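# Swap server parts between cart, work bench and shelving

## Task

Complete three jobs in whatever order suits: (a) take the hard drive off the cart and set it lying flat on the anti-static mat on the work bench, entirely within the mat's borders; (b) carry the spare power supply (a slim steel box with a round fan on one end and gold contacts on the other) from the parts shelving over to the work bench; (c) move the blanking panel off the work bench and place it completely within the empty bay of the parts shelving. No other item from the bench or the shelving may end up on the floor. The hard drive breaks from even a small drop or a hard bump, which means failure. The cart is movable. At the end, release everything and back the robot away. The robot must not topple or finish leaning, or the task fails. Loose objects may occasionally get nudged by something else.

## Robot and tools

ROBOT. A Hello Robot Stretch 4 with a single arm: an omni-wheel base, a lift that slides up a mast, an arm that telescopes forward, a three-joint wrist (yaw, pitch, roll) and a two-finger gripper. It stands about 1.6 m tall; the base rim lies within 0.23 m of the base origin. Cameras: head_camera (pinhole, 420x560), head_left_camera and head_right_camera (fisheye, 420x672), wrist_camera (pinhole, 616x392).

FRAMES. Base frame: origin on the floor beneath the base centre, x forward, y left, z up. hand_pose is reported in this frame as a point between the open fingertips; with all wrist joints at 0 its axes line up with the base frame. The printed hand position may be somewhat off. Odometry frame = where the base frame was when the scene began; base_odometry counts wheel rotation only, so slipping shows up as travel. Heading runs -3.142 to 3.142, left positive.

TOOL execute_actions. Argument "actions": a list holding exactly one action (or empty, which just reports state and images). Optional "cameras": list of camera names, or "all"/null/omitted for all, [] for none. One action may contain "base", "joints" or both, plus optional "pace" and "contact_limits"; alternatively {"end_of_arm": "enable_torque"} on its own, which re-energises wrist or gripper motors that shut off. Motions in one action start together and may finish at different times.
- "base": exactly one key, each an offset from where the base last measured itself, never a pose. translate_m: metres straight ahead (+) or back (-), -2 to 2. strafe_m: metres sideways, left +, -2 to 2. rotate_rad: radians of turn in place, counter-clockwise (left) +, -3.2 to 3.2.
- "joints": a single object keyed by joint name, each value an absolute target. lift_m 0 to 1.2 m; arm_m 0 to 0.55 m extension; wrist_yaw_rad -1.134 to 4.276 (0 straight ahead, + to the left, 3.14 tucked back, over 3.4 the arm may obstruct); wrist_pitch_rad -1.117 to 4.259 (0 level, 1.57 pointing down); wrist_roll_rad -1.117 to 4.259 (0 fingers level with each other, + turns the gripper clockwise viewed from behind); gripper_m -0.038 to 0.141 m fingertip gap (negative = fingers squeezing each other). Targets past a range are clipped and the result notes it; other bad values or unknown keys reject the call entirely.
- "pace": "slow", "default", "fast", "max". Base speed roughly 0.1/0.3/0.4/0.6 m/s and turning 1/2/3/4 rad/s; with lift_m above 0.2 the base is slowed further, down to 0.3 m/s and 1 rad/s at full height.
- "contact_limits": {"arm_m": value}, 0 (gentlest) to 0.75 (firmest), default 0.5; the arm halts when it pushes harder.
An action never runs beyond 15 s. A joint or base omitted from an action may still be driving toward an earlier target. If a result reports a stop, subsequent execute_actions, wait and finished_scene calls in that same reply are skipped.

TOOL wait: {"seconds": 0 to 10}; commands nothing, returns state and images.
TOOL zoom_image: {"camera": name, "region": [x0, y0, x1, y1]} in pixels of that camera's latest full image, top-left origin, at most 504x504.
TOOL finished_scene: {"scene": integer 1 or 2}; ends the current scene irreversibly and reports success; the next scene's task appears in its result. Call it only once the goal holds and the robot is clear.

READING RESULTS. base_status / joint_status: "done" (for the base, wheels turned the commanded amount, slip included); "off_target" (stopped short, may still push); "contact_stop_at_<key>" (blocked; that part goes slack, a slack lift can sag under load, slack wheels can drift); "limit_stop_at_<name>", e.g. own_body (self-collision guard; move away from the body, often triggered with pitch below -0.2 and roll below -0.4 or above 4) or tilt (lean over 6 degrees: lift, arm, wheels slacken and ignore commands); "torque_fault" (a wrist/gripper motor overloaded and went limp until enable_torque). on_its_own lists things not commanded in this call; "held at" is the held target, not the actual position. lidar_m: 12 distances in metres, 30-degree sectors starting dead ahead and going counter-clockwise (4th left, 7th behind, 10th right); "-" means nothing seen or closer than 0.25 m; it sees from about 0.15 m up, misses glass, thin legs and much behind. wrist_depth_mm: 7x7 grid of median depths, 100 to 2000 mm, "-" invalid. turned_by_wheels vs turned_by_imu differing by more than ~0.1 rad signals a bump or slip; heading error is about their difference. base_tilt in degrees (forward, right positive), with a fixed bias up to ~1.5. motor_effort in percent, positive toward larger joint values, peak in brackets; each has a fixed bias and noise. Wheel efforts positive mean turning right.

GRIPPING. Close to a gripper_m below the object's width; going lower squeezes harder and pulls the object toward the wrist by up to a third of the shortfall. Neither position nor "done" proves a grasp; with a target of 0 or above, a firm hold shows as a clear gripper effort change. A load in a level gripper shifts wrist_pitch effort. Fingers jammed on a surface: raise the lift.

CAUTIONS. Lower the hard drive gently; never drop or knock it. Avoid slams, drops and hard pushes in general; use low arm contact limits near furniture. Do not drive or turn carrying over 1 kg with arm_m above 0.2, especially at fast paces, and avoid strong steady pushes with the gripper raised, to prevent tipping. Over about 2 kg in a level gripper can fault the wrist. To unfold the wrist at the start, send lift_m 0.4 with wrist_yaw_rad 0 together. Thinking time passes while the robot holds its last command. Shorter robot motion time is better.

Each tool is called after "Emit:" as name([rows], argument=value, ...), one row to a line, values as JSON.

## Session

Emit:
execute_actions(actions=[])

Scene clock: 0.00 s.
base_odometry: x=+0.000 y=+0.000 heading=+0.000 (m, m, rad; odometry frame)
turned_by_wheels: +0.000 (rad since the last result)
turned_by_imu: +0.000 (rad since the last result)
base_tilt: forward=-0.6 right=+0.7 (deg)
lidar_m: 1.53 2.54 2.17 1.28 1.10 1.07 1.63 1.51 2.24 1.64 1.44 1.42
base_status: not commanded
joint_positions: lift_m=+0.233 arm_m=-0.002 wrist_yaw_rad=+3.103 wrist_pitch_rad=-0.015 wrist_roll_rad=+0.016 gripper_m=+0.057
joint_status: not commanded
motor_effort: lift_m=+19 arm_m=+0 wrist_yaw_rad=+2 wrist_pitch_rad=-7 wrist_roll_rad=+2 gripper_m=-3 wheel_0=+0 wheel_1=+1 wheel_2=+0 (%)
hand_pose: x=-0.1157 y=+0.0984 z=+0.4154 quat_wxyz=(+0.019, +0.008, +0.008, +1.000) (m; base frame)
wrist_depth_mm: - 142 - - - - 946 / - 122 231 - - - 946 / - 131 186 - - - 931 / 132 142 298 - - - 931 / 1983 - - - - - 931 / 1499 1537 198 1661 196 1430 917 / 1025 960 1078 124 1098 1025 931
pictures: head_camera, head_left_camera, head_right_camera, wrist_camera
Images, in order (width x height): head_camera 420x560, head_left_camera 420x672, head_right_camera 420x672, wrist_camera 616x392.

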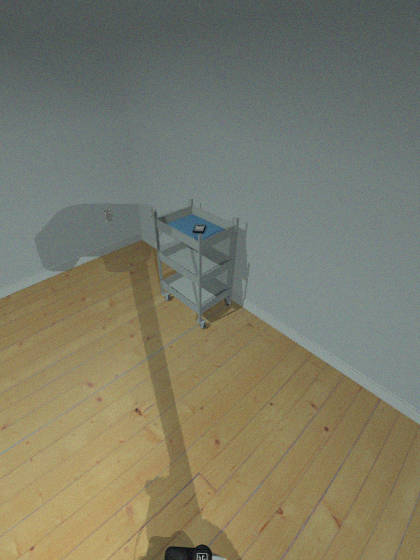

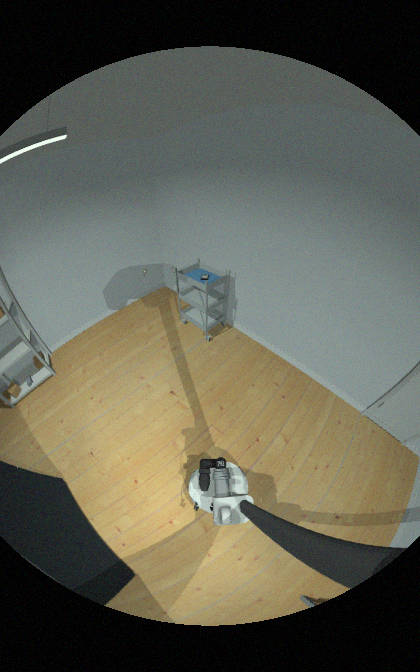

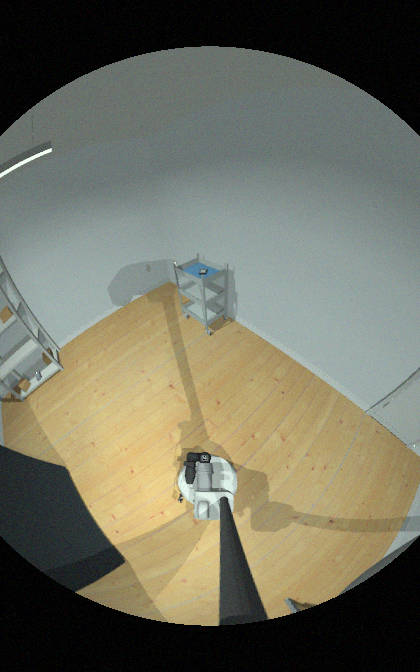

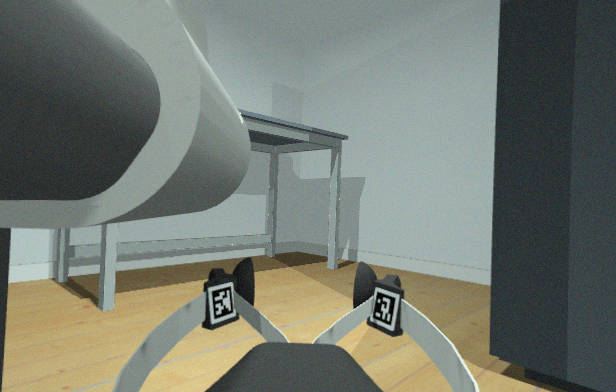

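Emit:
execute_actions([
  {"base":{"rotate_rad":0.09},"joints":{"lift_m":0.5,"wrist_yaw_rad":0},"pace":"fast"},
], cameras=[])

Emit:
execute_actions([
  {"base":{"translate_m":1.18},"joints":{"lift_m":1.1,"wrist_pitch_rad":1.57,"gripper_m":0.11}},
], cameras=[])

Emit:
execute_actions([
  {"joints":{"arm_m":0.4}},
], cameras=["wrist_camera"])

Scene clock: 2.50 s.
base_odometry: x=+0.000 y=+0.000 heading=+0.090 (m, m, rad; odometry frame)
turned_by_wheels: +0.090 (rad since the last result)
turned_by_imu: +0.089 (rad since the last result)
base_tilt: forward=-0.6 right=+0.7 (deg)
lidar_m: 1.52 2.53 2.19 1.23 1.07 1.10 1.60 1.51 2.25 1.58 1.43 1.46
base_status: done
joint_positions: lift_m=+0.500 arm_m=-0.002 wrist_yaw_rad=+0.001 wrist_pitch_rad=-0.015 wrist_roll_rad=+0.016 gripper_m=+0.057
joint_status: all done
motor_effort: lift_m=+22(23) arm_m=+0(0) wrist_yaw_rad=+1(2) wrist_pitch_rad=-6(7) wrist_roll_rad=+2(0) gripper_m=-3(3) wheel_0=-3(6) wheel_1=-1(8) wheel_2=-1(6) (%)
hand_pose: x=+0.4576 y=-0.0872 z=+0.6824 quat_wxyz=(+1.000, +0.008, -0.008, +0.000) (m; base frame)
wrist_depth_mm: 1983 - - - 1576 1281 1078 / - - - - 1576 1281 1078 / 1983 - - - 1576 1308 1060 / - - - 1983 1537 1255 1060 / 1983 - - 1808 1499 1255 1060 / 1983 - 198 1756 196 1255 1060 / 1618 1537 1661 124 1464 1205 1060
pictures: none
No camera images: the call's "cameras" was empty. Leave "cameras" out to get every camera's image.

Scene clock: 7.93 s.
base_odometry: x=+1.175 y=+0.106 heading=+0.090 (m, m, rad; odometry frame)
turned_by_wheels: +0.000 (rad since the last result)
turned_by_imu: -0.006 (rad since the last result)
base_tilt: forward=-0.7 right=+0.7 (deg)
lidar_m: 0.32 0.68 1.62 1.85 1.83 1.85 3.37 3.14 1.21 0.77 0.68 0.35
base_status: done
joint_positions: lift_m=+1.100 arm_m=-0.002 wrist_yaw_rad=+0.000 wrist_pitch_rad=+1.570 wrist_roll_rad=+0.016 gripper_m=+0.110
joint_status: all done
motor_effort: lift_m=+22(25) arm_m=+0(0) wrist_yaw_rad=+2(0) wrist_pitch_rad=+1(2) wrist_roll_rad=+2(2) gripper_m=-3(4) wheel_0=+1(7) wheel_1=+1(5) wheel_2=+2(13) (%)
hand_pose: x=+0.1694 y=-0.0874 z=+0.9895 quat_wxyz=(+0.707, +0.005, +0.707, -0.005) (m; base frame)
wrist_depth_mm: 1255 1229 1060 554 554 759 615 / 1255 1255 1229 554 1060 917 683 / 1229 1229 1229 1255 1229 1098 768 / 1255 1229 1229 1229 1229 1229 904 / 1255 1229 1025 1025 1205 1255 1098 / 1255 1229 1008 1025 200 1229 1229 / 1255 1229 1229 125 1255 1229 1229
pictures: none
No camera images: the call's "cameras" was empty. Leave "cameras" out to get every camera's image.

Scene clock: 10.23 s.
base_odometry: x=+1.175 y=+0.106 heading=+0.090 (m, m, rad; odometry frame)
turned_by_wheels: +0.000 (rad since the last result)
turned_by_imu: -0.001 (rad since the last result)
base_tilt: forward=-0.6 right=+0.8 (deg)
lidar_m: 0.32 0.65 1.61 1.84 1.85 1.83 3.36 3.13 1.19 0.77 0.67 0.33
base_status: not commanded
joint_positions: lift_m=+1.100 arm_m=+0.399 wrist_yaw_rad=+0.000 wrist_pitch_rad=+1.570 wrist_roll_rad=+0.016 gripper_m=+0.110
joint_status: all done
motor_effort: lift_m=+22(22) arm_m=+8(8) wrist_yaw_rad=+2(1) wrist_pitch_rad=+1(1) wrist_roll_rad=+1(2) gripper_m=-1(1) wheel_0=+1(1) wheel_1=+1(1) wheel_2=+3(3) (%)
hand_pose: x=+0.5698 y=-0.0874 z=+0.9895 quat_wxyz=(+0.707, +0.005, +0.707, -0.005) (m; base frame)
wrist_depth_mm: 1229 1229 1229 554 539 384 306 / 1229 1229 554 554 615 442 340 / 1255 554 554 554 554 535 387 / 1229 1255 554 535 554 603 449 / 1229 1255 559 554 554 549 539 / 1229 1229 492 554 201 1098 676 / 1255 1229 1229 125 1229 1229 866
pictures: wrist_camera
Images, in order (width x height): wrist_camera 616x392.

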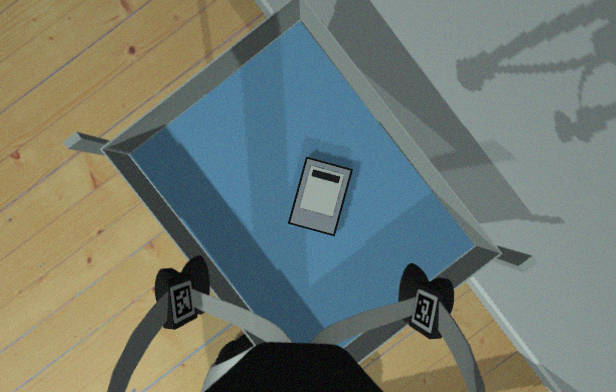

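Emit:
execute_actions([
  {"base":{"strafe_m":-0.015},"joints":{"arm_m":0.455,"wrist_roll_rad":0.28,"lift_m":0.86,"gripper_m":0.1}},
], cameras=["wrist_camera"])

Scene clock: 12.37 s.
base_odometry: x=+1.177 y=+0.091 heading=+0.090 (m, m, rad; odometry frame)
turned_by_wheels: +0.000 (rad since the last result)
turned_by_imu: -0.001 (rad since the last result)
base_tilt: forward=-0.6 right=+0.8 (deg)
lidar_m: 0.32 0.68 1.64 1.86 1.84 1.85 2.67 3.13 1.19 0.76 0.64 0.40
base_status: done
joint_positions: lift_m=+0.860 arm_m=+0.454 wrist_yaw_rad=+0.000 wrist_pitch_rad=+1.570 wrist_roll_rad=+0.280 gripper_m=+0.100
joint_status: all done
motor_effort: lift_m=+16(19) arm_m=+8(8) wrist_yaw_rad=+2(2) wrist_pitch_rad=+0(0) wrist_roll_rad=+4(3) gripper_m=-1(3) wheel_0=+1(12) wheel_1=-1(9) wheel_2=+1(2) (%)
hand_pose: x=+0.6247 y=-0.0874 z=+0.7500 quat_wxyz=(+0.700, +0.099, +0.700, -0.098) (m; base frame)
wrist_depth_mm: 976 296 310 293 379 294 247 / 274 310 312 310 312 357 293 / 294 310 310 309 310 404 353 / 312 312 310 310 310 312 415 / 312 312 312 296 310 310 312 / 312 312 312 297 202 312 310 / 301 312 312 124 314 312 293
pictures: wrist_camera
Images, in order (width x height): wrist_camera 616x392.

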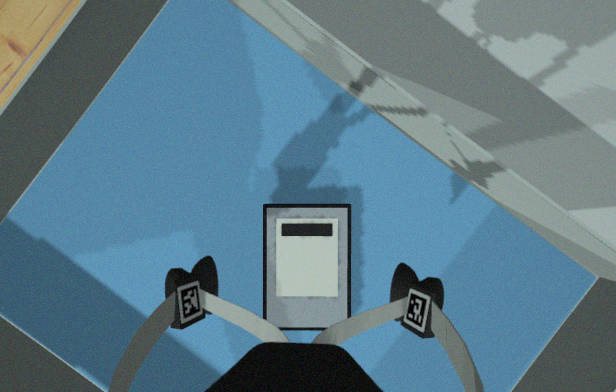

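Emit:
execute_actions([
  {"joints":{"lift_m":0.802},"pace":"slow"},
], cameras=[])

Emit:
execute_actions([
  {"joints":{"gripper_m":0.03},"pace":"slow"},
], cameras=["wrist_camera"])

Scene clock: 13.80 s.
base_odometry: x=+1.177 y=+0.091 heading=+0.090 (m, m, rad; odometry frame)
turned_by_wheels: +0.000 (rad since the last result)
turned_by_imu: +0.000 (rad since the last result)
base_tilt: forward=-0.6 right=+0.8 (deg)
lidar_m: 0.32 0.66 1.65 1.85 1.84 1.85 2.68 3.13 1.16 0.76 0.67 0.36
base_status: not commanded
joint_positions: lift_m=+0.802 arm_m=+0.454 wrist_yaw_rad=+0.000 wrist_pitch_rad=+1.570 wrist_roll_rad=+0.280 gripper_m=+0.100
joint_status: all done
motor_effort: lift_m=+15(16) arm_m=+8(8) wrist_yaw_rad=+2(1) wrist_pitch_rad=+1(0) wrist_roll_rad=+5(5) gripper_m=-1(2) wheel_0=+1(1) wheel_1=-1(1) wheel_2=+0(0) (%)
hand_pose: x=+0.6247 y=-0.0874 z=+0.6920 quat_wxyz=(+0.700, +0.099, +0.700, -0.098) (m; base frame)
wrist_depth_mm: 230 251 252 252 310 293 247 / 252 252 253 253 238 322 293 / 253 253 253 253 252 228 330 / 253 253 253 253 253 253 231 / 253 252 253 237 254 254 253 / 253 253 237 238 202 253 253 / 254 254 254 124 253 254 254
pictures: none
No camera images: the call's "cameras" was empty. Leave "cameras" out to get every camera's image.

Scene clock: 16.63 s.
base_odometry: x=+1.177 y=+0.091 heading=+0.090 (m, m, rad; odometry frame)
turned_by_wheels: +0.000 (rad since the last result)
turned_by_imu: -0.001 (rad since the last result)
base_tilt: forward=-0.6 right=+0.8 (deg)
lidar_m: 0.31 0.70 1.64 1.84 1.86 1.85 2.71 3.12 1.19 0.76 0.67 0.37
base_status: not commanded
joint_positions: lift_m=+0.802 arm_m=+0.454 wrist_yaw_rad=+0.000 wrist_pitch_rad=+1.570 wrist_roll_rad=+0.280 gripper_m=+0.031
joint_status: all done
motor_effort: lift_m=+16(16) arm_m=+8(8) wrist_yaw_rad=+1(2) wrist_pitch_rad=+0(0) wrist_roll_rad=+4(3) gripper_m=-23(23) wheel_0=+1(1) wheel_1=-1(1) wheel_2=+1(1) (%)
hand_pose: x=+0.6247 y=-0.0874 z=+0.6920 quat_wxyz=(+0.700, +0.099, +0.700, -0.098) (m; base frame)
wrist_depth_mm: 231 251 251 251 232 294 247 / 252 251 251 252 239 320 291 / 252 252 251 251 251 229 329 / 252 252 252 252 253 252 232 / 253 253 253 233 252 252 252 / 253 254 192 234 191 252 252 / 253 254 253 124 253 253 253
pictures: wrist_camera
Images, in order (width x height): wrist_camera 616x392.

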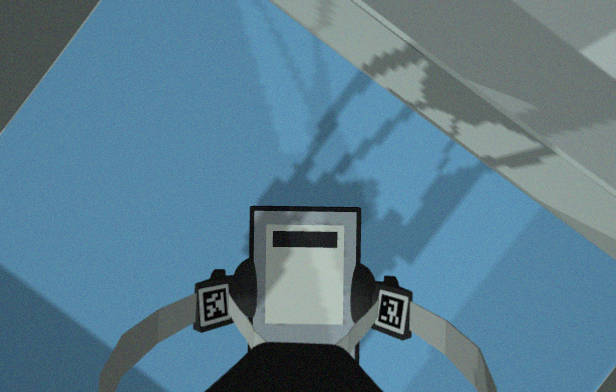

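Emit:
execute_actions([
  {"joints":{"lift_m":1.0},"pace":"slow"},
], cameras=[])

Emit:
execute_actions([
  {"base":{"translate_m":-1.2},"joints":{"arm_m":0.1,"wrist_roll_rad":0}},
], cameras=[])

Emit:
execute_actions([
  {"base":{"rotate_rad":-2.49},"pace":"slow"},
])

Scene clock: 19.10 s.
base_odometry: x=+1.177 y=+0.091 heading=+0.090 (m, m, rad; odometry frame)
turned_by_wheels: +0.000 (rad since the last result)
turned_by_imu: -0.001 (rad since the last result)
base_tilt: forward=-0.6 right=+0.8 (deg)
lidar_m: 0.33 0.65 1.63 1.87 1.85 1.86 2.69 3.13 1.19 0.78 0.68 0.38
base_status: not commanded
joint_positions: lift_m=+1.000 arm_m=+0.454 wrist_yaw_rad=+0.000 wrist_pitch_rad=+1.570 wrist_roll_rad=+0.280 gripper_m=+0.031
joint_status: all done
motor_effort: lift_m=+24(25) arm_m=+8(8) wrist_yaw_rad=+2(2) wrist_pitch_rad=+0(0) wrist_roll_rad=+4(5) gripper_m=-22(22) wheel_0=+1(1) wheel_1=-1(1) wheel_2=+0(1) (%)
hand_pose: x=+0.6247 y=-0.0874 z=+0.8894 quat_wxyz=(+0.700, +0.099, +0.700, -0.098) (m; base frame)
wrist_depth_mm: 1118 1138 449 535 377 294 247 / 1138 1118 449 449 496 359 291 / 1118 452 452 452 580 469 355 / 1138 452 452 452 449 574 449 / 433 452 449 233 452 452 535 / 1138 430 193 234 191 449 1008 / 1118 418 452 124 455 1138 1138
pictures: none
No camera images: the call's "cameras" was empty. Leave "cameras" out to get every camera's image.

Scene clock: 24.57 s.
base_odometry: x=-0.018 y=-0.017 heading=+0.090 (m, m, rad; odometry frame)
turned_by_wheels: +0.000 (rad since the last result)
turned_by_imu: +0.003 (rad since the last result)
base_tilt: forward=-0.6 right=+0.7 (deg)
lidar_m: 1.52 2.56 2.21 1.17 1.07 1.10 1.54 1.44 2.25 1.59 1.43 1.44
base_status: done
joint_positions: lift_m=+1.000 arm_m=+0.101 wrist_yaw_rad=+0.000 wrist_pitch_rad=+1.570 wrist_roll_rad=+0.000 gripper_m=+0.031
joint_status: all done
motor_effort: lift_m=+23(24) arm_m=-8(9) wrist_yaw_rad=+2(2) wrist_pitch_rad=+1(3) wrist_roll_rad=+1(3) gripper_m=-24(23) wheel_0=-1(8) wheel_1=-1(7) wheel_2=+0(9) (%)
hand_pose: x=+0.2725 y=-0.0874 z=+0.8894 quat_wxyz=(+0.707, +0.000, +0.707, +0.000) (m; base frame)
wrist_depth_mm: 1138 1138 1118 1118 1118 1118 1118 / 1138 1138 1138 1138 1118 1138 1118 / 1138 1138 1138 1138 1138 1118 1138 / 1160 1118 1138 1138 1138 1118 1118 / 1138 1138 1138 234 1138 1118 1118 / 1160 1138 192 233 191 1118 1118 / 1138 1138 931 124 1138 1138 1138
pictures: none
No camera images: the call's "cameras" was empty. Leave "cameras" out to get every camera's image.

Scene clock: 28.33 s.
base_odometry: x=-0.018 y=-0.017 heading=-2.399 (m, m, rad; odometry frame)
turned_by_wheels: -2.489 (rad since the last result)
turned_by_imu: -2.498 (rad since the last result)
base_tilt: forward=-0.6 right=+0.7 (deg)
lidar_m: 1.67 2.05 1.51 1.42 1.50 1.52 2.56 2.22 1.15 1.08 2.08 1.48
base_status: done
joint_positions: lift_m=+1.000 arm_m=+0.101 wrist_yaw_rad=+0.000 wrist_pitch_rad=+1.570 wrist_roll_rad=+0.000 gripper_m=+0.031
joint_status: not commanded
motor_effort: lift_m=+23(23) arm_m=-8(8) wrist_yaw_rad=+2(2) wrist_pitch_rad=+1(1) wrist_roll_rad=+3(3) gripper_m=-23(23) wheel_0=+4(7) wheel_1=+2(5) wheel_2=+1(7) (%)
hand_pose: x=+0.2725 y=-0.0874 z=+0.8894 quat_wxyz=(+0.707, +0.000, +0.707, +0.000) (m; base frame)
wrist_depth_mm: 1138 1138 1138 1138 1118 1118 1138 / 1138 1118 1138 1118 1138 1118 1138 / 1138 1138 1138 1118 1118 1118 1118 / 1138 1138 1138 1118 1138 1118 1138 / 1138 1138 1138 234 1138 1118 1118 / 1138 1138 192 234 191 1138 1118 / 1138 1118 931 124 1138 1138 1118
pictures: head_camera, head_left_camera, head_right_camera, wrist_camera
Images, in order (width x height): head_camera 420x560, head_left_camera 420x672, head_right_camera 420x672, wrist_camera 616x392.

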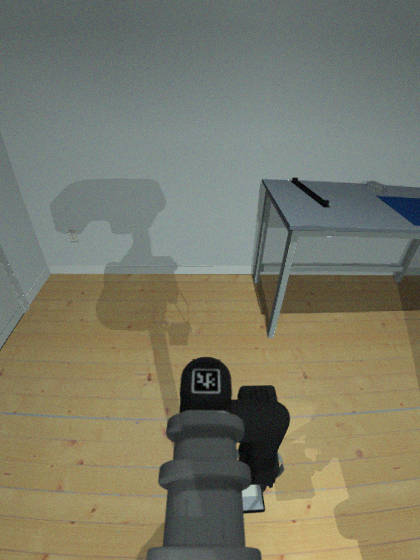

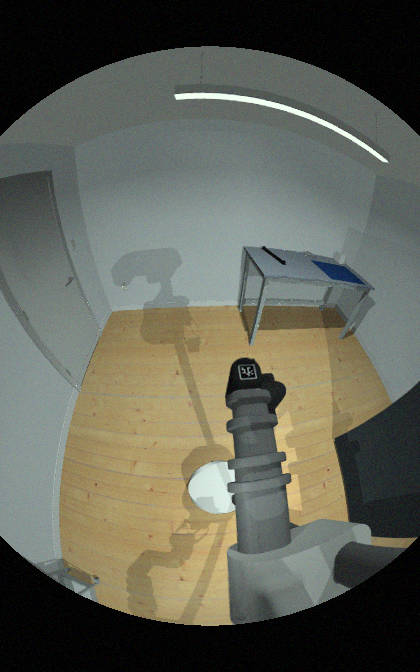

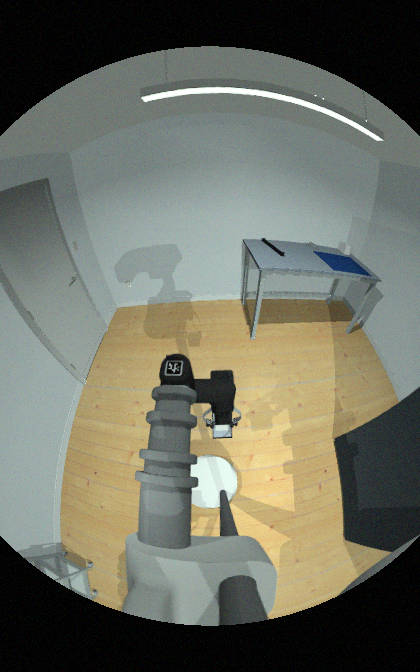

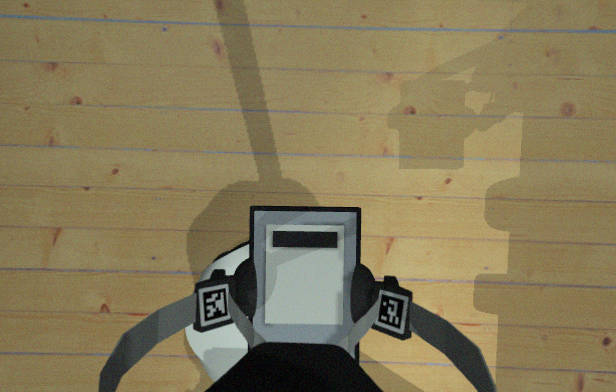

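Emit:
execute_actions([
  {"base":{"translate_m":1.02},"joints":{"lift_m":1.18}},
], cameras=[])

Emit:
execute_actions([
  {"base":{"strafe_m":-1.35}},
], cameras=["head_right_camera","wrist_camera"])

Scene clock: 33.30 s.
base_odometry: x=-0.770 y=-0.706 heading=-2.399 (m, m, rad; odometry frame)
turned_by_wheels: +0.000 (rad since the last result)
turned_by_imu: -0.005 (rad since the last result)
base_tilt: forward=-0.6 right=+0.8 (deg)
lidar_m: 1.15 1.20 1.50 1.43 1.53 2.03 3.63 1.58 1.35 1.67 0.56 0.60
base_status: done
joint_positions: lift_m=+1.180 arm_m=+0.101 wrist_yaw_rad=+0.000 wrist_pitch_rad=+1.570 wrist_roll_rad=+0.000 gripper_m=+0.031
joint_status: all done
motor_effort: lift_m=+23(23) arm_m=-8(7) wrist_yaw_rad=+2(2) wrist_pitch_rad=+1(1) wrist_roll_rad=+0(2) gripper_m=-23(23) wheel_0=+1(5) wheel_1=+1(4) wheel_2=+2(14) (%)
hand_pose: x=+0.2725 y=-0.0874 z=+1.0694 quat_wxyz=(+0.707, +0.000, +0.707, +0.000) (m; base frame)
wrist_depth_mm: 1336 1336 1308 1336 1336 1308 1308 / 1308 1308 1336 1308 1336 1308 1281 / 1336 1336 1308 1308 1308 931 585 / 1308 1308 1308 1308 1336 1336 1308 / 1336 1336 1336 233 1308 1336 1308 / 1336 1336 192 234 191 1308 1308 / 1336 1336 1336 124 1308 1308 1308
pictures: none
No camera images: the call's "cameras" was empty. Leave "cameras" out to get every camera's image.

Scene clock: 39.13 s.
base_odometry: x=-1.683 y=+0.288 heading=-2.399 (m, m, rad; odometry frame)
turned_by_wheels: +0.000 (rad since the last result)
turned_by_imu: -0.004 (rad since the last result)
base_tilt: forward=-0.6 right=+0.7 (deg)
lidar_m: 0.39 0.43 0.56 2.79 2.91 0.82 0.77 0.82 0.97 0.90 0.62 0.43
base_status: done
joint_positions: lift_m=+1.180 arm_m=+0.101 wrist_yaw_rad=+0.000 wrist_pitch_rad=+1.570 wrist_roll_rad=+0.000 gripper_m=+0.031
joint_status: not commanded
motor_effort: lift_m=+23(23) arm_m=-8(8) wrist_yaw_rad=+1(2) wrist_pitch_rad=+0(1) wrist_roll_rad=+1(1) gripper_m=-23(24) wheel_0=+1(11) wheel_1=+0(11) wheel_2=+1(0) (%)
hand_pose: x=+0.2725 y=-0.0874 z=+1.0694 quat_wxyz=(+0.707, +0.000, +0.707, +0.000) (m; base frame)
wrist_depth_mm: 382 379 379 377 377 377 379 / 384 382 382 382 379 379 379 / 1336 1336 1308 1308 1308 1308 1138 / 1336 1336 1308 1308 1336 1281 1229 / 1336 1308 1308 233 1308 1308 1229 / 1336 1308 194 234 193 1308 1229 / 1336 1336 1336 124 1308 1336 1229
pictures: head_right_camera, wrist_camera
Images, in order (width x height): head_right_camera 420x672, wrist_camera 616x392.

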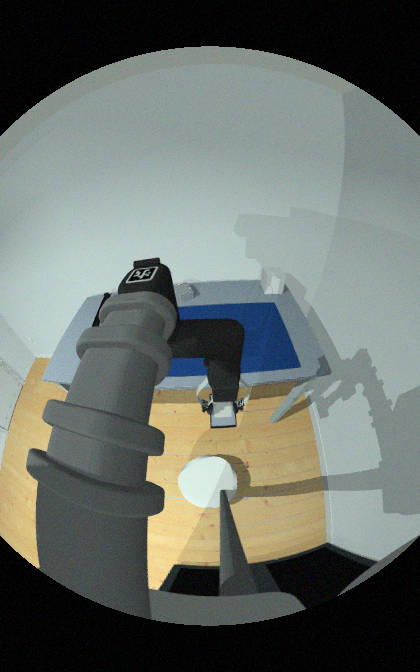

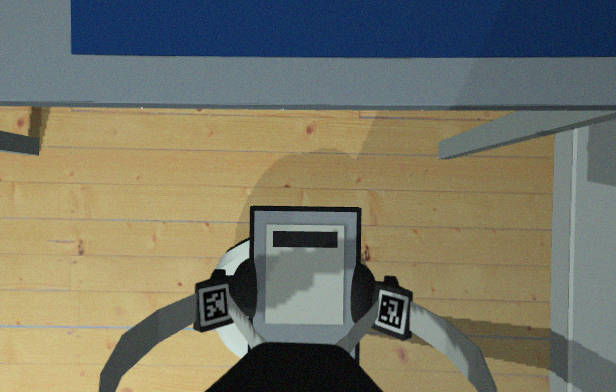

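Emit:
execute_actions([
  {"joints":{"lift_m":1.1,"arm_m":0.48}},
], cameras=["wrist_camera"])

Scene clock: 41.43 s.
base_odometry: x=-1.683 y=+0.288 heading=-2.399 (m, m, rad; odometry frame)
turned_by_wheels: +0.000 (rad since the last result)
turned_by_imu: -0.001 (rad since the last result)
base_tilt: forward=-0.7 right=+0.8 (deg)
lidar_m: 0.40 0.42 0.54 2.79 2.90 0.85 0.77 0.81 0.98 0.92 0.64 0.43
base_status: not commanded
joint_positions: lift_m=+1.100 arm_m=+0.479 wrist_yaw_rad=+0.000 wrist_pitch_rad=+1.570 wrist_roll_rad=+0.000 gripper_m=+0.031
joint_status: all done
motor_effort: lift_m=+17(21) arm_m=+8(8) wrist_yaw_rad=+1(1) wrist_pitch_rad=+1(2) wrist_roll_rad=+1(3) gripper_m=-23(23) wheel_0=+1(1) wheel_1=+0(0) wheel_2=+1(1) (%)
hand_pose: x=+0.6498 y=-0.0874 z=+0.9899 quat_wxyz=(+0.708, +0.000, +0.707, +0.000) (m; base frame)
wrist_depth_mm: 300 298 297 297 297 296 297 / 300 300 298 297 298 297 297 / 300 300 298 298 297 297 296 / 300 300 300 298 298 297 297 / 301 301 300 233 298 297 298 / 301 300 192 234 191 300 298 / 303 300 300 124 298 298 298
pictures: wrist_camera
Images, in order (width x height): wrist_camera 616x392.

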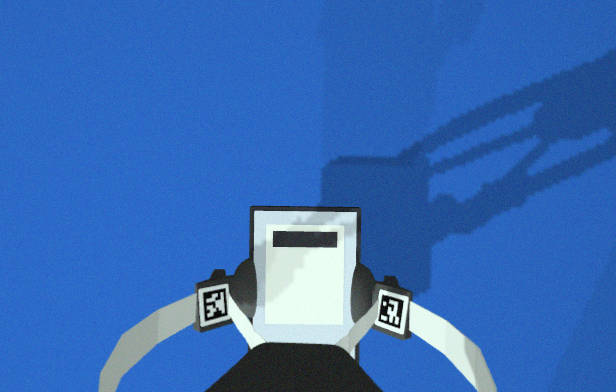

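Emit:
execute_actions([
  {"joints":{"lift_m":1.053},"pace":"slow"},
], cameras=[])

Emit:
execute_actions([
  {"joints":{"gripper_m":0.095},"pace":"slow"},
], cameras=[])

Emit:
execute_actions([
  {"joints":{"lift_m":1.2}},
], cameras=[])

Emit:
execute_actions([
  {"base":{"strafe_m":0.79},"joints":{"arm_m":0.53}},
], cameras=["wrist_camera","head_right_camera"])

Scene clock: 42.80 s.
base_odometry: x=-1.683 y=+0.288 heading=-2.399 (m, m, rad; odometry frame)
turned_by_wheels: +0.000 (rad since the last result)
turned_by_imu: +0.000 (rad since the last result)
base_tilt: forward=-0.6 right=+0.8 (deg)
lidar_m: 0.38 0.43 0.54 2.76 2.89 0.85 0.75 0.81 0.99 0.92 0.61 0.41
base_status: not commanded
joint_positions: lift_m=+1.053 arm_m=+0.479 wrist_yaw_rad=+0.000 wrist_pitch_rad=+1.570 wrist_roll_rad=+0.000 gripper_m=+0.031
joint_status: all done
motor_effort: lift_m=+16(18) arm_m=+8(8) wrist_yaw_rad=+2(1) wrist_pitch_rad=+1(1) wrist_roll_rad=+3(2) gripper_m=-23(23) wheel_0=+1(1) wheel_1=+0(0) wheel_2=+1(1) (%)
hand_pose: x=+0.6498 y=-0.0874 z=+0.9430 quat_wxyz=(+0.707, +0.000, +0.707, +0.000) (m; base frame)
wrist_depth_mm: 251 251 251 251 250 250 249 / 252 251 251 251 250 250 250 / 253 252 252 251 250 250 250 / 253 253 253 251 251 250 251 / 253 253 252 233 251 250 250 / 254 253 192 234 191 251 251 / 254 253 253 124 252 252 252
pictures: none
No camera images: the call's "cameras" was empty. Leave "cameras" out to get every camera's image.

Scene clock: 45.43 s.
base_odometry: x=-1.683 y=+0.288 heading=-2.399 (m, m, rad; odometry frame)
turned_by_wheels: +0.000 (rad since the last result)
turned_by_imu: -0.001 (rad since the last result)
base_tilt: forward=-0.6 right=+0.8 (deg)
lidar_m: 0.36 0.42 0.55 2.78 2.89 0.84 0.79 0.82 0.99 0.93 0.62 0.43
base_status: not commanded
joint_positions: lift_m=+1.053 arm_m=+0.479 wrist_yaw_rad=+0.000 wrist_pitch_rad=+1.570 wrist_roll_rad=+0.000 gripper_m=+0.095
joint_status: all done
motor_effort: lift_m=+17(16) arm_m=+8(8) wrist_yaw_rad=+2(2) wrist_pitch_rad=+0(0) wrist_roll_rad=+3(2) gripper_m=-3(23) wheel_0=+1(1) wheel_1=+0(0) wheel_2=+0(1) (%)
hand_pose: x=+0.6497 y=-0.0874 z=+0.9430 quat_wxyz=(+0.707, +0.000, +0.707, +0.000) (m; base frame)
wrist_depth_mm: 252 252 251 251 250 250 250 / 252 252 252 251 251 250 250 / 252 253 252 251 251 251 251 / 253 253 253 252 252 251 250 / 253 254 253 236 251 252 251 / 254 254 216 236 199 251 251 / 254 254 253 124 252 252 252
pictures: none
No camera images: the call's "cameras" was empty. Leave "cameras" out to get every camera's image.

Scene clock: 47.13 s.
base_odometry: x=-1.683 y=+0.288 heading=-2.399 (m, m, rad; odometry frame)
turned_by_wheels: +0.000 (rad since the last result)
turned_by_imu: -0.001 (rad since the last result)
base_tilt: forward=-0.7 right=+0.8 (deg)
lidar_m: 0.40 0.43 0.55 2.80 2.92 0.83 0.78 0.78 0.99 0.92 0.63 0.43
base_status: not commanded
joint_positions: lift_m=+1.200 arm_m=+0.479 wrist_yaw_rad=+0.000 wrist_pitch_rad=+1.570 wrist_roll_rad=+0.000 gripper_m=+0.095
joint_status: all done
motor_effort: lift_m=+22(25) arm_m=+8(8) wrist_yaw_rad=+2(2) wrist_pitch_rad=+0(0) wrist_roll_rad=+1(3) gripper_m=-2(1) wheel_0=+1(1) wheel_1=+0(0) wheel_2=+1(1) (%)
hand_pose: x=+0.6497 y=-0.0874 z=+1.0895 quat_wxyz=(+0.707, +0.000, +0.707, +0.000) (m; base frame)
wrist_depth_mm: 402 399 399 399 399 397 397 / 402 399 399 399 399 397 397 / 402 402 399 399 399 397 397 / 404 402 402 399 397 397 397 / 407 402 402 384 399 399 397 / 407 402 216 402 199 399 399 / 404 402 402 124 399 399 399
pictures: none
No camera images: the call's "cameras" was empty. Leave "cameras" out to get every camera's image.

Scene clock: 51.10 s.
base_odometry: x=-1.149 y=-0.294 heading=-2.399 (m, m, rad; odometry frame)
turned_by_wheels: +0.000 (rad since the last result)
turned_by_imu: +0.001 (rad since the last result)
base_tilt: forward=-0.6 right=+0.7 (deg)
lidar_m: 0.36 0.39 1.66 1.99 2.11 2.69 3.70 0.96 1.14 1.73 0.59 0.38
base_status: done
joint_positions: lift_m=+1.200 arm_m=+0.529 wrist_yaw_rad=+0.000 wrist_pitch_rad=+1.570 wrist_roll_rad=+0.000 gripper_m=+0.095
joint_status: all done
motor_effort: lift_m=+22(22) arm_m=+8(7) wrist_yaw_rad=+2(2) wrist_pitch_rad=+0(0) wrist_roll_rad=+2(2) gripper_m=-1(3) wheel_0=-1(13) wheel_1=+1(9) wheel_2=+0(1) (%)
hand_pose: x=+0.6997 y=-0.0874 z=+1.0895 quat_wxyz=(+0.707, +0.000, +0.707, +0.000) (m; base frame)
wrist_depth_mm: 1078 402 402 399 399 399 397 / 1336 402 402 402 399 399 399 / 1336 402 402 402 399 399 399 / 1336 404 402 402 402 402 402 / 1336 404 402 402 402 402 402 / 1366 404 216 402 199 402 399 / 1366 404 404 124 402 402 399
pictures: head_right_camera, wrist_camera
Images, in order (width x height): head_right_camera 420x672, wrist_camera 616x392.

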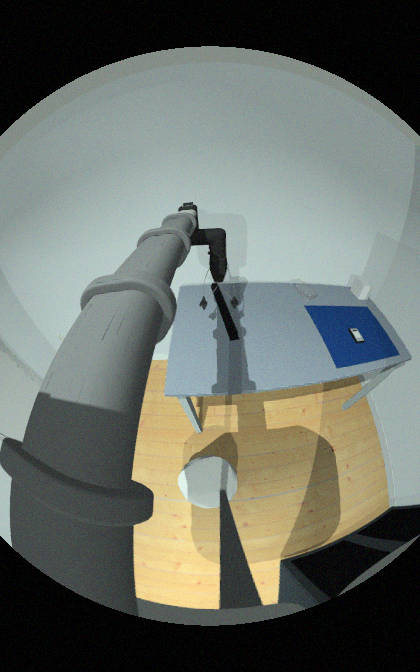

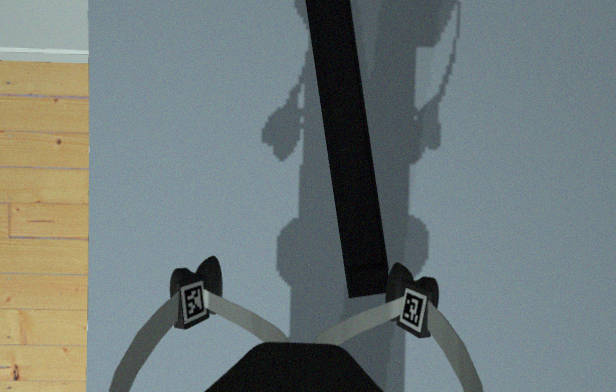

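Emit:
execute_actions([
  {"base":{"strafe_m":-0.033},"joints":{"wrist_roll_rad":-0.14,"arm_m":0.548,"gripper_m":0.08}},
], cameras=[])

Emit:
execute_actions([
  {"base":{"translate_m":0.15},"joints":{"lift_m":1.1},"pace":"slow"},
], cameras=["wrist_camera","head_right_camera"])

Scene clock: 52.23 s.
base_odometry: x=-1.171 y=-0.269 heading=-2.399 (m, m, rad; odometry frame)
turned_by_wheels: +0.000 (rad since the last result)
turned_by_imu: +0.000 (rad since the last result)
base_tilt: forward=-0.6 right=+0.8 (deg)
lidar_m: 0.35 0.38 1.65 2.03 2.13 2.69 3.67 0.96 1.13 1.69 0.57 0.41
base_status: done
joint_positions: lift_m=+1.200 arm_m=+0.547 wrist_yaw_rad=+0.000 wrist_pitch_rad=+1.570 wrist_roll_rad=-0.140 gripper_m=+0.080
joint_status: all done
motor_effort: lift_m=+22(22) arm_m=+8(10) wrist_yaw_rad=+2(1) wrist_pitch_rad=+1(0) wrist_roll_rad=+1(1) gripper_m=-3(3) wheel_0=-1(11) wheel_1=+0(8) wheel_2=+1(5) (%)
hand_pose: x=+0.7177 y=-0.0874 z=+1.0895 quat_wxyz=(+0.706, -0.049, +0.705, +0.049) (m; base frame)
wrist_depth_mm: 1336 402 402 397 399 399 397 / 1336 404 402 397 399 399 399 / 1336 402 402 397 402 399 399 / 1366 402 402 399 402 399 399 / 1336 404 404 399 402 402 399 / 1366 407 198 402 198 399 399 / 404 404 404 123 402 402 399
pictures: none
No camera images: the call's "cameras" was empty. Leave "cameras" out to get every camera's image.

Scene clock: 55.03 s.
base_odometry: x=-1.282 y=-0.371 heading=-2.399 (m, m, rad; odometry frame)
turned_by_wheels: +0.000 (rad since the last result)
turned_by_imu: -0.002 (rad since the last result)
base_tilt: forward=-0.6 right=+0.7 (deg)
lidar_m: 0.25 0.25 1.44 2.03 2.12 2.82 3.83 1.08 1.33 1.10 0.34 0.25
base_status: done
joint_positions: lift_m=+1.100 arm_m=+0.547 wrist_yaw_rad=+0.000 wrist_pitch_rad=+1.570 wrist_roll_rad=-0.140 gripper_m=+0.080
joint_status: all done
motor_effort: lift_m=+16(19) arm_m=+8(8) wrist_yaw_rad=+1(1) wrist_pitch_rad=+0(0) wrist_roll_rad=+1(2) gripper_m=-3(3) wheel_0=+2(5) wheel_1=+1(6) wheel_2=-3(4) (%)
hand_pose: x=+0.7177 y=-0.0874 z=+0.9900 quat_wxyz=(+0.706, -0.049, +0.705, +0.049) (m; base frame)
wrist_depth_mm: 301 301 301 297 300 298 297 / 303 301 301 298 300 298 298 / 303 303 301 297 300 298 298 / 303 303 301 300 301 301 298 / 303 303 303 300 300 300 300 / 304 303 198 300 198 300 301 / 306 303 303 123 301 300 301
pictures: head_right_camera, wrist_camera
Images, in order (width x height): head_right_camera 420x672, wrist_camera 616x392.

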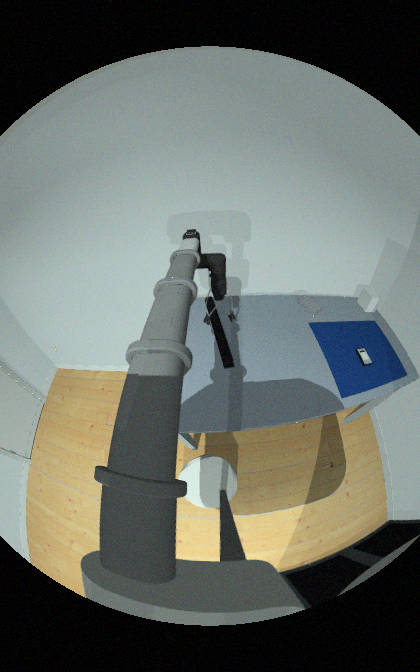

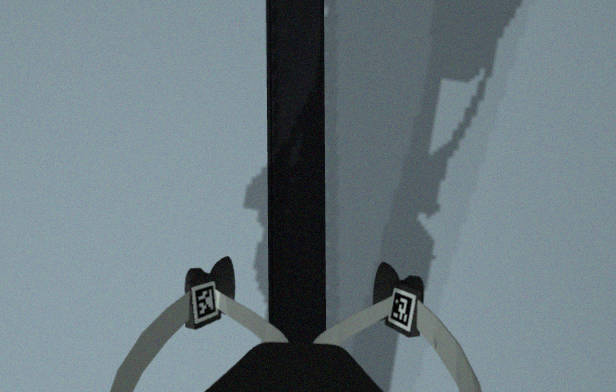

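Emit:
execute_actions([
  {"base":{"translate_m":0.012},"joints":{"lift_m":1.054},"pace":"slow"},
], cameras=[])

Emit:
execute_actions([
  {"joints":{"gripper_m":0.003}},
], cameras=[])

Emit:
execute_actions([
  {"joints":{"lift_m":1.12},"pace":"slow"},
], cameras=["wrist_camera"])

Scene clock: 56.57 s.
base_odometry: x=-1.290 y=-0.379 heading=-2.399 (m, m, rad; odometry frame)
turned_by_wheels: +0.000 (rad since the last result)
turned_by_imu: +0.000 (rad since the last result)
base_tilt: forward=-0.6 right=+0.8 (deg)
lidar_m: 0.25 0.25 1.46 2.02 2.14 2.86 3.88 1.09 1.36 1.07 0.33 0.25
base_status: done
joint_positions: lift_m=+1.054 arm_m=+0.547 wrist_yaw_rad=+0.000 wrist_pitch_rad=+1.570 wrist_roll_rad=-0.140 gripper_m=+0.080
joint_status: all done
motor_effort: lift_m=+16(16) arm_m=+8(8) wrist_yaw_rad=+1(2) wrist_pitch_rad=+0(0) wrist_roll_rad=+2(1) gripper_m=-2(4) wheel_0=+2(2) wheel_1=+3(2) wheel_2=-2(8) (%)
hand_pose: x=+0.7177 y=-0.0874 z=+0.9440 quat_wxyz=(+0.706, -0.049, +0.705, +0.049) (m; base frame)
wrist_depth_mm: 256 255 254 251 254 254 252 / 256 255 255 252 254 253 253 / 256 256 255 252 254 253 253 / 256 256 255 253 254 254 253 / 257 256 256 252 255 254 254 / 257 256 198 254 197 254 254 / 258 257 256 123 255 254 254
pictures: none
No camera images: the call's "cameras" was empty. Leave "cameras" out to get every camera's image.

Scene clock: 58.13 s.
base_odometry: x=-1.290 y=-0.379 heading=-2.399 (m, m, rad; odometry frame)
turned_by_wheels: +0.000 (rad since the last result)
turned_by_imu: +0.000 (rad since the last result)
base_tilt: forward=-0.6 right=+0.7 (deg)
lidar_m: 0.25 0.25 1.40 2.02 2.12 2.82 3.88 1.09 1.38 1.04 0.33 0.25
base_status: not commanded
joint_positions: lift_m=+1.054 arm_m=+0.547 wrist_yaw_rad=+0.000 wrist_pitch_rad=+1.570 wrist_roll_rad=-0.140 gripper_m=+0.004
joint_status: all done
motor_effort: lift_m=+16(16) arm_m=+8(8) wrist_yaw_rad=+2(2) wrist_pitch_rad=+0(0) wrist_roll_rad=+1(4) gripper_m=-24(24) wheel_0=+2(3) wheel_1=+3(3) wheel_2=-3(3) (%)
hand_pose: x=+0.7177 y=-0.0874 z=+0.9440 quat_wxyz=(+0.706, -0.049, +0.705, +0.049) (m; base frame)
wrist_depth_mm: 256 255 254 246 254 252 252 / 255 256 254 246 253 252 252 / 257 254 255 247 254 252 252 / 256 256 256 246 255 254 253 / 257 256 255 247 254 254 253 / 257 256 187 247 189 254 254 / 257 257 256 129 254 254 254
pictures: none
No camera images: the call's "cameras" was empty. Leave "cameras" out to get every camera's image.

Scene clock: 59.57 s.
base_odometry: x=-1.290 y=-0.379 heading=-2.399 (m, m, rad; odometry frame)
turned_by_wheels: +0.000 (rad since the last result)
turned_by_imu: +0.000 (rad since the last result)
base_tilt: forward=-0.6 right=+0.8 (deg)
lidar_m: 0.25 0.25 1.43 2.03 2.13 2.86 3.87 1.10 1.37 1.04 0.32 0.25
base_status: not commanded
joint_positions: lift_m=+1.120 arm_m=+0.547 wrist_yaw_rad=+0.000 wrist_pitch_rad=+1.570 wrist_roll_rad=-0.140 gripper_m=+0.004
joint_status: all done
motor_effort: lift_m=+23(23) arm_m=+8(8) wrist_yaw_rad=+2(1) wrist_pitch_rad=+1(0) wrist_roll_rad=+2(1) gripper_m=-25(24) wheel_0=+2(3) wheel_1=+3(3) wheel_2=-3(3) (%)
hand_pose: x=+0.7177 y=-0.0874 z=+1.0094 quat_wxyz=(+0.706, -0.049, +0.705, +0.049) (m; base frame)
wrist_depth_mm: 322 320 320 246 319 319 317 / 322 322 320 246 319 319 319 / 322 322 322 247 320 319 317 / 324 324 322 246 319 320 319 / 324 322 320 247 320 320 319 / 324 322 187 248 188 320 320 / 324 324 324 129 322 322 320
pictures: wrist_camera
Images, in order (width x height): wrist_camera 616x392.

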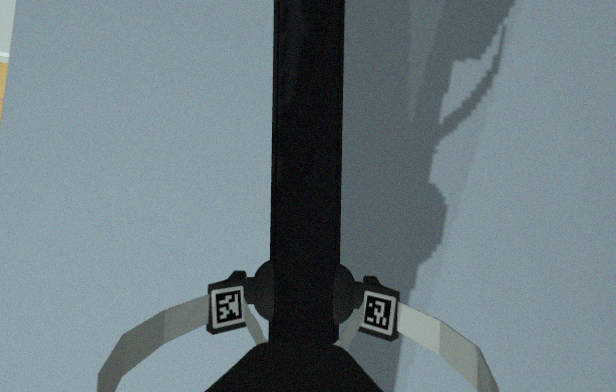

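Emit:
execute_actions([
  {"base":{"translate_m":-1.0},"joints":{"arm_m":0.1,"wrist_roll_rad":1.57}},
], cameras=[])

Emit:
execute_actions([
  {"base":{"translate_m":-1.5},"joints":{"lift_m":0.7},"pace":"fast"},
], cameras=[])

Emit:
execute_actions([
  {"base":{"rotate_rad":3.13},"joints":{"wrist_pitch_rad":1.0,"arm_m":0.03}},
], cameras=["head_camera","head_left_camera"])

Scene clock: 64.53 s.
base_odometry: x=-0.553 y=+0.297 heading=-2.399 (m, m, rad; odometry frame)
turned_by_wheels: +0.000 (rad since the last result)
turned_by_imu: +0.002 (rad since the last result)
base_tilt: forward=-0.6 right=+0.7 (deg)
lidar_m: 0.25 0.25 2.12 2.03 2.09 2.25 2.26 0.73 0.52 0.49 0.36 0.28
base_status: done
joint_positions: lift_m=+1.120 arm_m=+0.101 wrist_yaw_rad=+0.000 wrist_pitch_rad=+1.570 wrist_roll_rad=+1.570 gripper_m=+0.004
joint_status: all done
motor_effort: lift_m=+23(23) arm_m=-7(8) wrist_yaw_rad=+2(1) wrist_pitch_rad=+0(2) wrist_roll_rad=+4(8) gripper_m=-24(24) wheel_0=-1(5) wheel_1=-1(5) wheel_2=-3(14) (%)
hand_pose: x=+0.2724 y=-0.0874 z=+1.0095 quat_wxyz=(+0.500, +0.500, +0.500, -0.500) (m; base frame)
wrist_depth_mm: 1255 1255 1255 246 1060 759 750 / 1255 1255 1255 246 1255 1098 1078 / 1229 1255 1255 247 1255 1281 1281 / 1255 1255 1255 247 1042 1255 1281 / 1255 1255 1255 247 1042 1042 525 / 1229 1229 187 246 188 1255 1281 / 1255 1229 1229 129 1255 1255 1281
pictures: none
No camera images: the call's "cameras" was empty. Leave "cameras" out to get every camera's image.

Scene clock: 70.63 s.
base_odometry: x=+0.552 y=+1.311 heading=-2.400 (m, m, rad; odometry frame)
turned_by_wheels: +0.000 (rad since the last result)
turned_by_imu: +0.003 (rad since the last result)
base_tilt: forward=-0.6 right=+0.8 (deg)
lidar_m: 0.25 0.27 2.10 1.56 1.81 1.29 0.78 0.78 1.03 1.73 0.38 0.31
base_status: done
joint_positions: lift_m=+0.700 arm_m=+0.101 wrist_yaw_rad=+0.000 wrist_pitch_rad=+1.570 wrist_roll_rad=+1.570 gripper_m=+0.004
joint_status: all done
motor_effort: lift_m=+16(21) arm_m=-8(7) wrist_yaw_rad=+2(3) wrist_pitch_rad=+0(0) wrist_roll_rad=+3(6) gripper_m=-24(24) wheel_0=-1(7) wheel_1=+0(8) wheel_2=-2(5) (%)
hand_pose: x=+0.2725 y=-0.0874 z=+0.5899 quat_wxyz=(+0.500, +0.500, +0.500, -0.500) (m; base frame)
wrist_depth_mm: 820 820 831 246 831 831 842 / 820 820 831 246 842 831 831 / 820 820 820 246 831 842 831 / 820 820 820 247 634 615 831 / 820 820 820 246 609 609 525 / 820 820 187 247 188 609 621 / 809 820 820 129 609 609 831
pictures: none
No camera images: the call's "cameras" was empty. Leave "cameras" out to get every camera's image.

Scene clock: 73.47 s.
base_odometry: x=+0.552 y=+1.311 heading=+0.731 (m, m, rad; odometry frame)
turned_by_wheels: +3.130 (rad since the last result)
turned_by_imu: +3.138 (rad since the last result)
base_tilt: forward=-0.6 right=+0.8 (deg)
lidar_m: 0.33 0.35 1.02 1.72 0.71 0.73 3.50 2.92 2.11 1.58 1.80 0.38
base_status: done
joint_positions: lift_m=+0.700 arm_m=+0.031 wrist_yaw_rad=+0.000 wrist_pitch_rad=+1.002 wrist_roll_rad=+1.570 gripper_m=+0.004
joint_status: all done
motor_effort: lift_m=+17(17) arm_m=-8(8) wrist_yaw_rad=+2(2) wrist_pitch_rad=-5(8) wrist_roll_rad=+2(2) gripper_m=-25(23) wheel_0=+0(9) wheel_1=+0(6) wheel_2=+1(7) (%)
hand_pose: x=+0.3578 y=-0.0874 z=+0.6354 quat_wxyz=(+0.621, +0.620, +0.340, -0.339) (m; base frame)
wrist_depth_mm: 917 1098 1182 247 878 768 683 / 904 1098 1182 247 866 768 683 / 904 1098 1160 246 866 768 691 / 904 1098 1160 247 854 759 683 / 904 1098 1160 247 866 750 668 / 904 1042 189 247 187 750 521 / 891 976 788 128 842 723 676
pictures: head_camera, head_left_camera
Images, in order (width x height): head_camera 420x560, head_left_camera 420x672.

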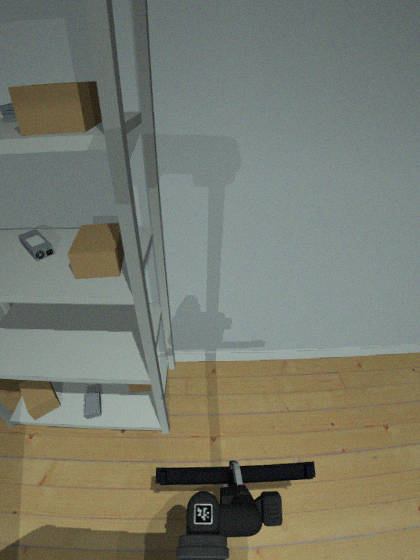

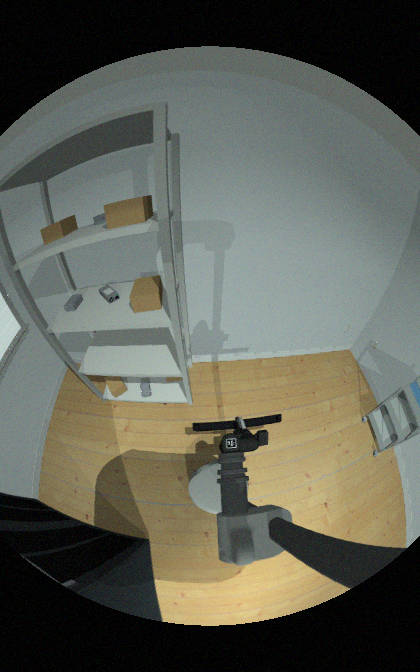

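Emit:
execute_actions([
  {"base":{"translate_m":0.22},"joints":{"lift_m":0.68},"pace":"fast"},
], cameras=[])

Emit:
execute_actions([
  {"base":{"strafe_m":0.73},"pace":"fast"},
], cameras=["head_camera","wrist_camera"])

Scene clock: 75.37 s.
base_odometry: x=+0.716 y=+1.458 heading=+0.731 (m, m, rad; odometry frame)
turned_by_wheels: +0.000 (rad since the last result)
turned_by_imu: -0.001 (rad since the last result)
base_tilt: forward=-0.7 right=+0.7 (deg)
lidar_m: 0.33 0.37 0.73 1.70 1.01 0.89 3.85 2.93 2.08 1.55 1.51 0.39
base_status: done
joint_positions: lift_m=+0.680 arm_m=+0.031 wrist_yaw_rad=+0.000 wrist_pitch_rad=+1.002 wrist_roll_rad=+1.570 gripper_m=+0.004
joint_status: all done
motor_effort: lift_m=+17(18) arm_m=-7(8) wrist_yaw_rad=+2(2) wrist_pitch_rad=-5(5) wrist_roll_rad=+5(3) gripper_m=-25(24) wheel_0=-1(9) wheel_1=-1(6) wheel_2=+2(13) (%)
hand_pose: x=+0.3577 y=-0.0874 z=+0.6154 quat_wxyz=(+0.621, +0.620, +0.340, -0.339) (m; base frame)
wrist_depth_mm: 699 854 1060 246 842 750 676 / 707 854 1042 246 842 741 668 / 699 842 1060 246 842 741 668 / 707 866 1042 247 831 750 668 / 707 854 1042 247 831 741 661 / 707 831 189 248 186 732 504 / 691 788 991 128 798 707 668
pictures: none
No camera images: the call's "cameras" was empty. Leave "cameras" out to get every camera's image.

Scene clock: 78.47 s.
base_odometry: x=+0.229 y=+2.002 heading=+0.731 (m, m, rad; odometry frame)
turned_by_wheels: +0.000 (rad since the last result)
turned_by_imu: +0.002 (rad since the last result)
base_tilt: forward=-0.6 right=+0.7 (deg)
lidar_m: 0.31 0.35 1.04 0.97 1.04 0.75 0.72 0.73 2.87 2.32 0.73 0.39
base_status: done
joint_positions: lift_m=+0.680 arm_m=+0.031 wrist_yaw_rad=+0.000 wrist_pitch_rad=+1.002 wrist_roll_rad=+1.570 gripper_m=+0.004
joint_status: not commanded
motor_effort: lift_m=+17(17) arm_m=-7(8) wrist_yaw_rad=+2(2) wrist_pitch_rad=-5(5) wrist_roll_rad=+3(2) gripper_m=-24(26) wheel_0=+3(8) wheel_1=+0(13) wheel_2=+1(1) (%)
hand_pose: x=+0.3577 y=-0.0874 z=+0.6154 quat_wxyz=(+0.621, +0.620, +0.340, -0.339) (m; base frame)
wrist_depth_mm: 585 462 404 246 809 759 676 / 580 462 402 246 809 750 668 / 569 455 399 247 809 741 668 / 569 452 397 247 798 741 668 / 564 449 394 247 798 732 661 / 554 445 189 247 187 732 508 / 549 407 387 128 788 699 668
pictures: head_camera, wrist_camera
Images, in order (width x height): head_camera 420x560, wrist_camera 616x392.

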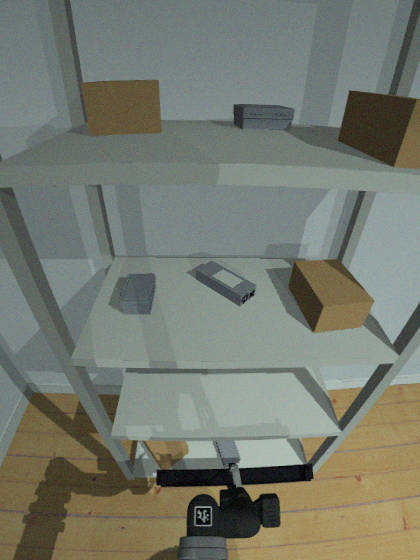

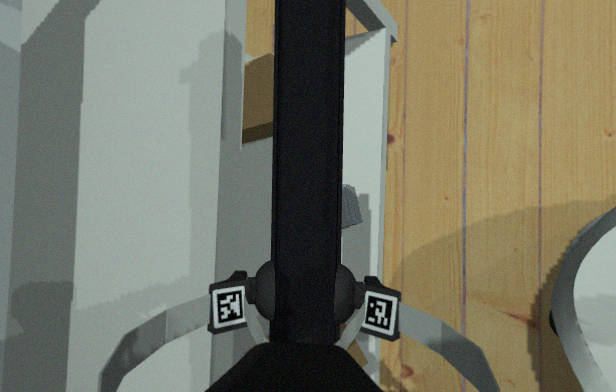

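Emit:
execute_actions([
  {"joints":{"arm_m":0.33,"lift_m":0.66},"contact_limits":{"arm_m":0.2}},
], cameras=[])

Emit:
execute_actions([
  {"joints":{"wrist_pitch_rad":1.13},"pace":"slow"},
], cameras=[])

Emit:
execute_actions([
  {"joints":{"gripper_m":0.065},"pace":"slow"},
], cameras=["wrist_camera","head_camera"])

Scene clock: 80.60 s.
base_odometry: x=+0.229 y=+2.002 heading=+0.731 (m, m, rad; odometry frame)
turned_by_wheels: +0.000 (rad since the last result)
turned_by_imu: -0.001 (rad since the last result)
base_tilt: forward=-0.6 right=+0.8 (deg)
lidar_m: 0.48 0.52 1.03 0.96 1.06 0.73 0.70 0.74 2.85 2.31 0.74 0.53
base_status: not commanded
joint_positions: lift_m=+0.660 arm_m=+0.329 wrist_yaw_rad=+0.000 wrist_pitch_rad=+1.002 wrist_roll_rad=+1.570 gripper_m=+0.004
joint_status: all done
motor_effort: lift_m=+16(15) arm_m=+8(9) wrist_yaw_rad=+2(1) wrist_pitch_rad=-4(5) wrist_roll_rad=+4(2) gripper_m=-23(25) wheel_0=+3(3) wheel_1=+0(0) wheel_2=+0(1) (%)
contact_limits: arm_m 0.2
hand_pose: x=+0.6550 y=-0.0874 z=+0.5955 quat_wxyz=(+0.621, +0.620, +0.340, -0.339) (m; base frame)
wrist_depth_mm: 413 424 353 246 262 232 214 / 413 424 351 246 260 230 213 / 413 421 347 247 258 229 213 / 413 415 345 247 256 228 211 / 413 413 343 247 255 228 210 / 415 410 189 247 187 226 211 / 418 375 347 128 251 217 209
pictures: none
No camera images: the call's "cameras" was empty. Leave "cameras" out to get every camera's image.

Scene clock: 81.27 s.
base_odometry: x=+0.229 y=+2.002 heading=+0.731 (m, m, rad; odometry frame)
turned_by_wheels: +0.000 (rad since the last result)
turned_by_imu: +0.000 (rad since the last result)
base_tilt: forward=-0.6 right=+0.7 (deg)
lidar_m: 0.48 0.52 1.03 0.97 1.06 0.74 0.70 0.77 2.87 2.30 0.76 0.51
base_status: not commanded
joint_positions: lift_m=+0.660 arm_m=+0.329 wrist_yaw_rad=+0.000 wrist_pitch_rad=+1.131 wrist_roll_rad=+1.570 gripper_m=+0.004
joint_status: all done
motor_effort: lift_m=+16(16) arm_m=+8(8) wrist_yaw_rad=+2(2) wrist_pitch_rad=-2(2) wrist_roll_rad=+5(2) gripper_m=-25(24) wheel_0=+3(3) wheel_1=+0(0) wheel_2=+1(1) (%)
hand_pose: x=+0.6223 y=-0.0874 z=+0.5774 quat_wxyz=(+0.597, +0.597, +0.379, -0.379) (m; base frame)
wrist_depth_mm: 404 351 309 246 249 230 661 / 404 349 307 247 248 231 661 / 402 347 306 246 246 230 661 / 397 345 304 246 246 229 661 / 394 342 301 246 244 228 654 / 392 342 186 247 187 227 647 / 387 319 303 128 240 221 654
pictures: none
No camera images: the call's "cameras" was empty. Leave "cameras" out to get every camera's image.

Scene clock: 83.73 s.
base_odometry: x=+0.229 y=+2.002 heading=+0.731 (m, m, rad; odometry frame)
turned_by_wheels: +0.000 (rad since the last result)
turned_by_imu: -0.001 (rad since the last result)
base_tilt: forward=-0.7 right=+0.7 (deg)
lidar_m: 0.48 0.50 1.05 0.98 1.05 0.74 0.70 0.73 2.87 2.30 0.71 0.53
base_status: not commanded
joint_positions: lift_m=+0.660 arm_m=+0.329 wrist_yaw_rad=+0.000 wrist_pitch_rad=+1.131 wrist_roll_rad=+1.570 gripper_m=+0.065
joint_status: all done
motor_effort: lift_m=+16(16) arm_m=+8(8) wrist_yaw_rad=+1(2) wrist_pitch_rad=-2(3) wrist_roll_rad=+1(2) gripper_m=-3(26) wheel_0=+3(4) wheel_1=+0(0) wheel_2=+1(1) (%)
hand_pose: x=+0.6223 y=-0.0874 z=+0.5774 quat_wxyz=(+0.597, +0.597, +0.379, -0.379) (m; base frame)
wrist_depth_mm: 407 351 309 273 249 229 661 / 402 349 307 272 248 231 668 / 399 347 304 270 247 230 654 / 399 343 304 264 245 229 661 / 394 343 303 264 241 229 654 / 394 342 195 263 200 227 654 / 387 325 303 124 240 222 654
pictures: head_camera, wrist_camera
Images, in order (width x height): head_camera 420x560, wrist_camera 616x392.

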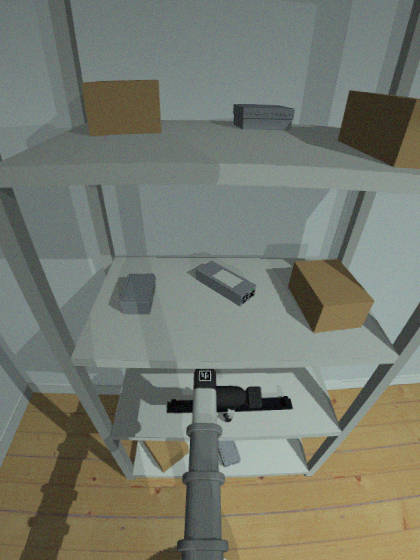

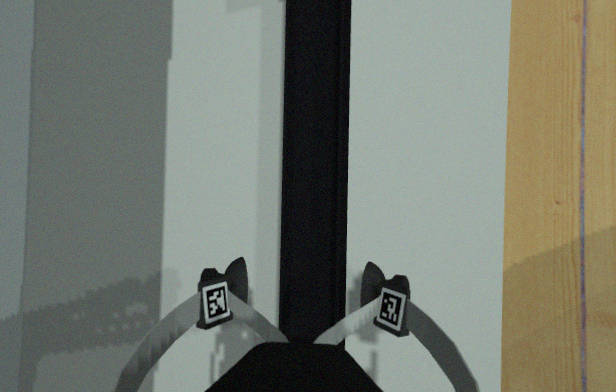

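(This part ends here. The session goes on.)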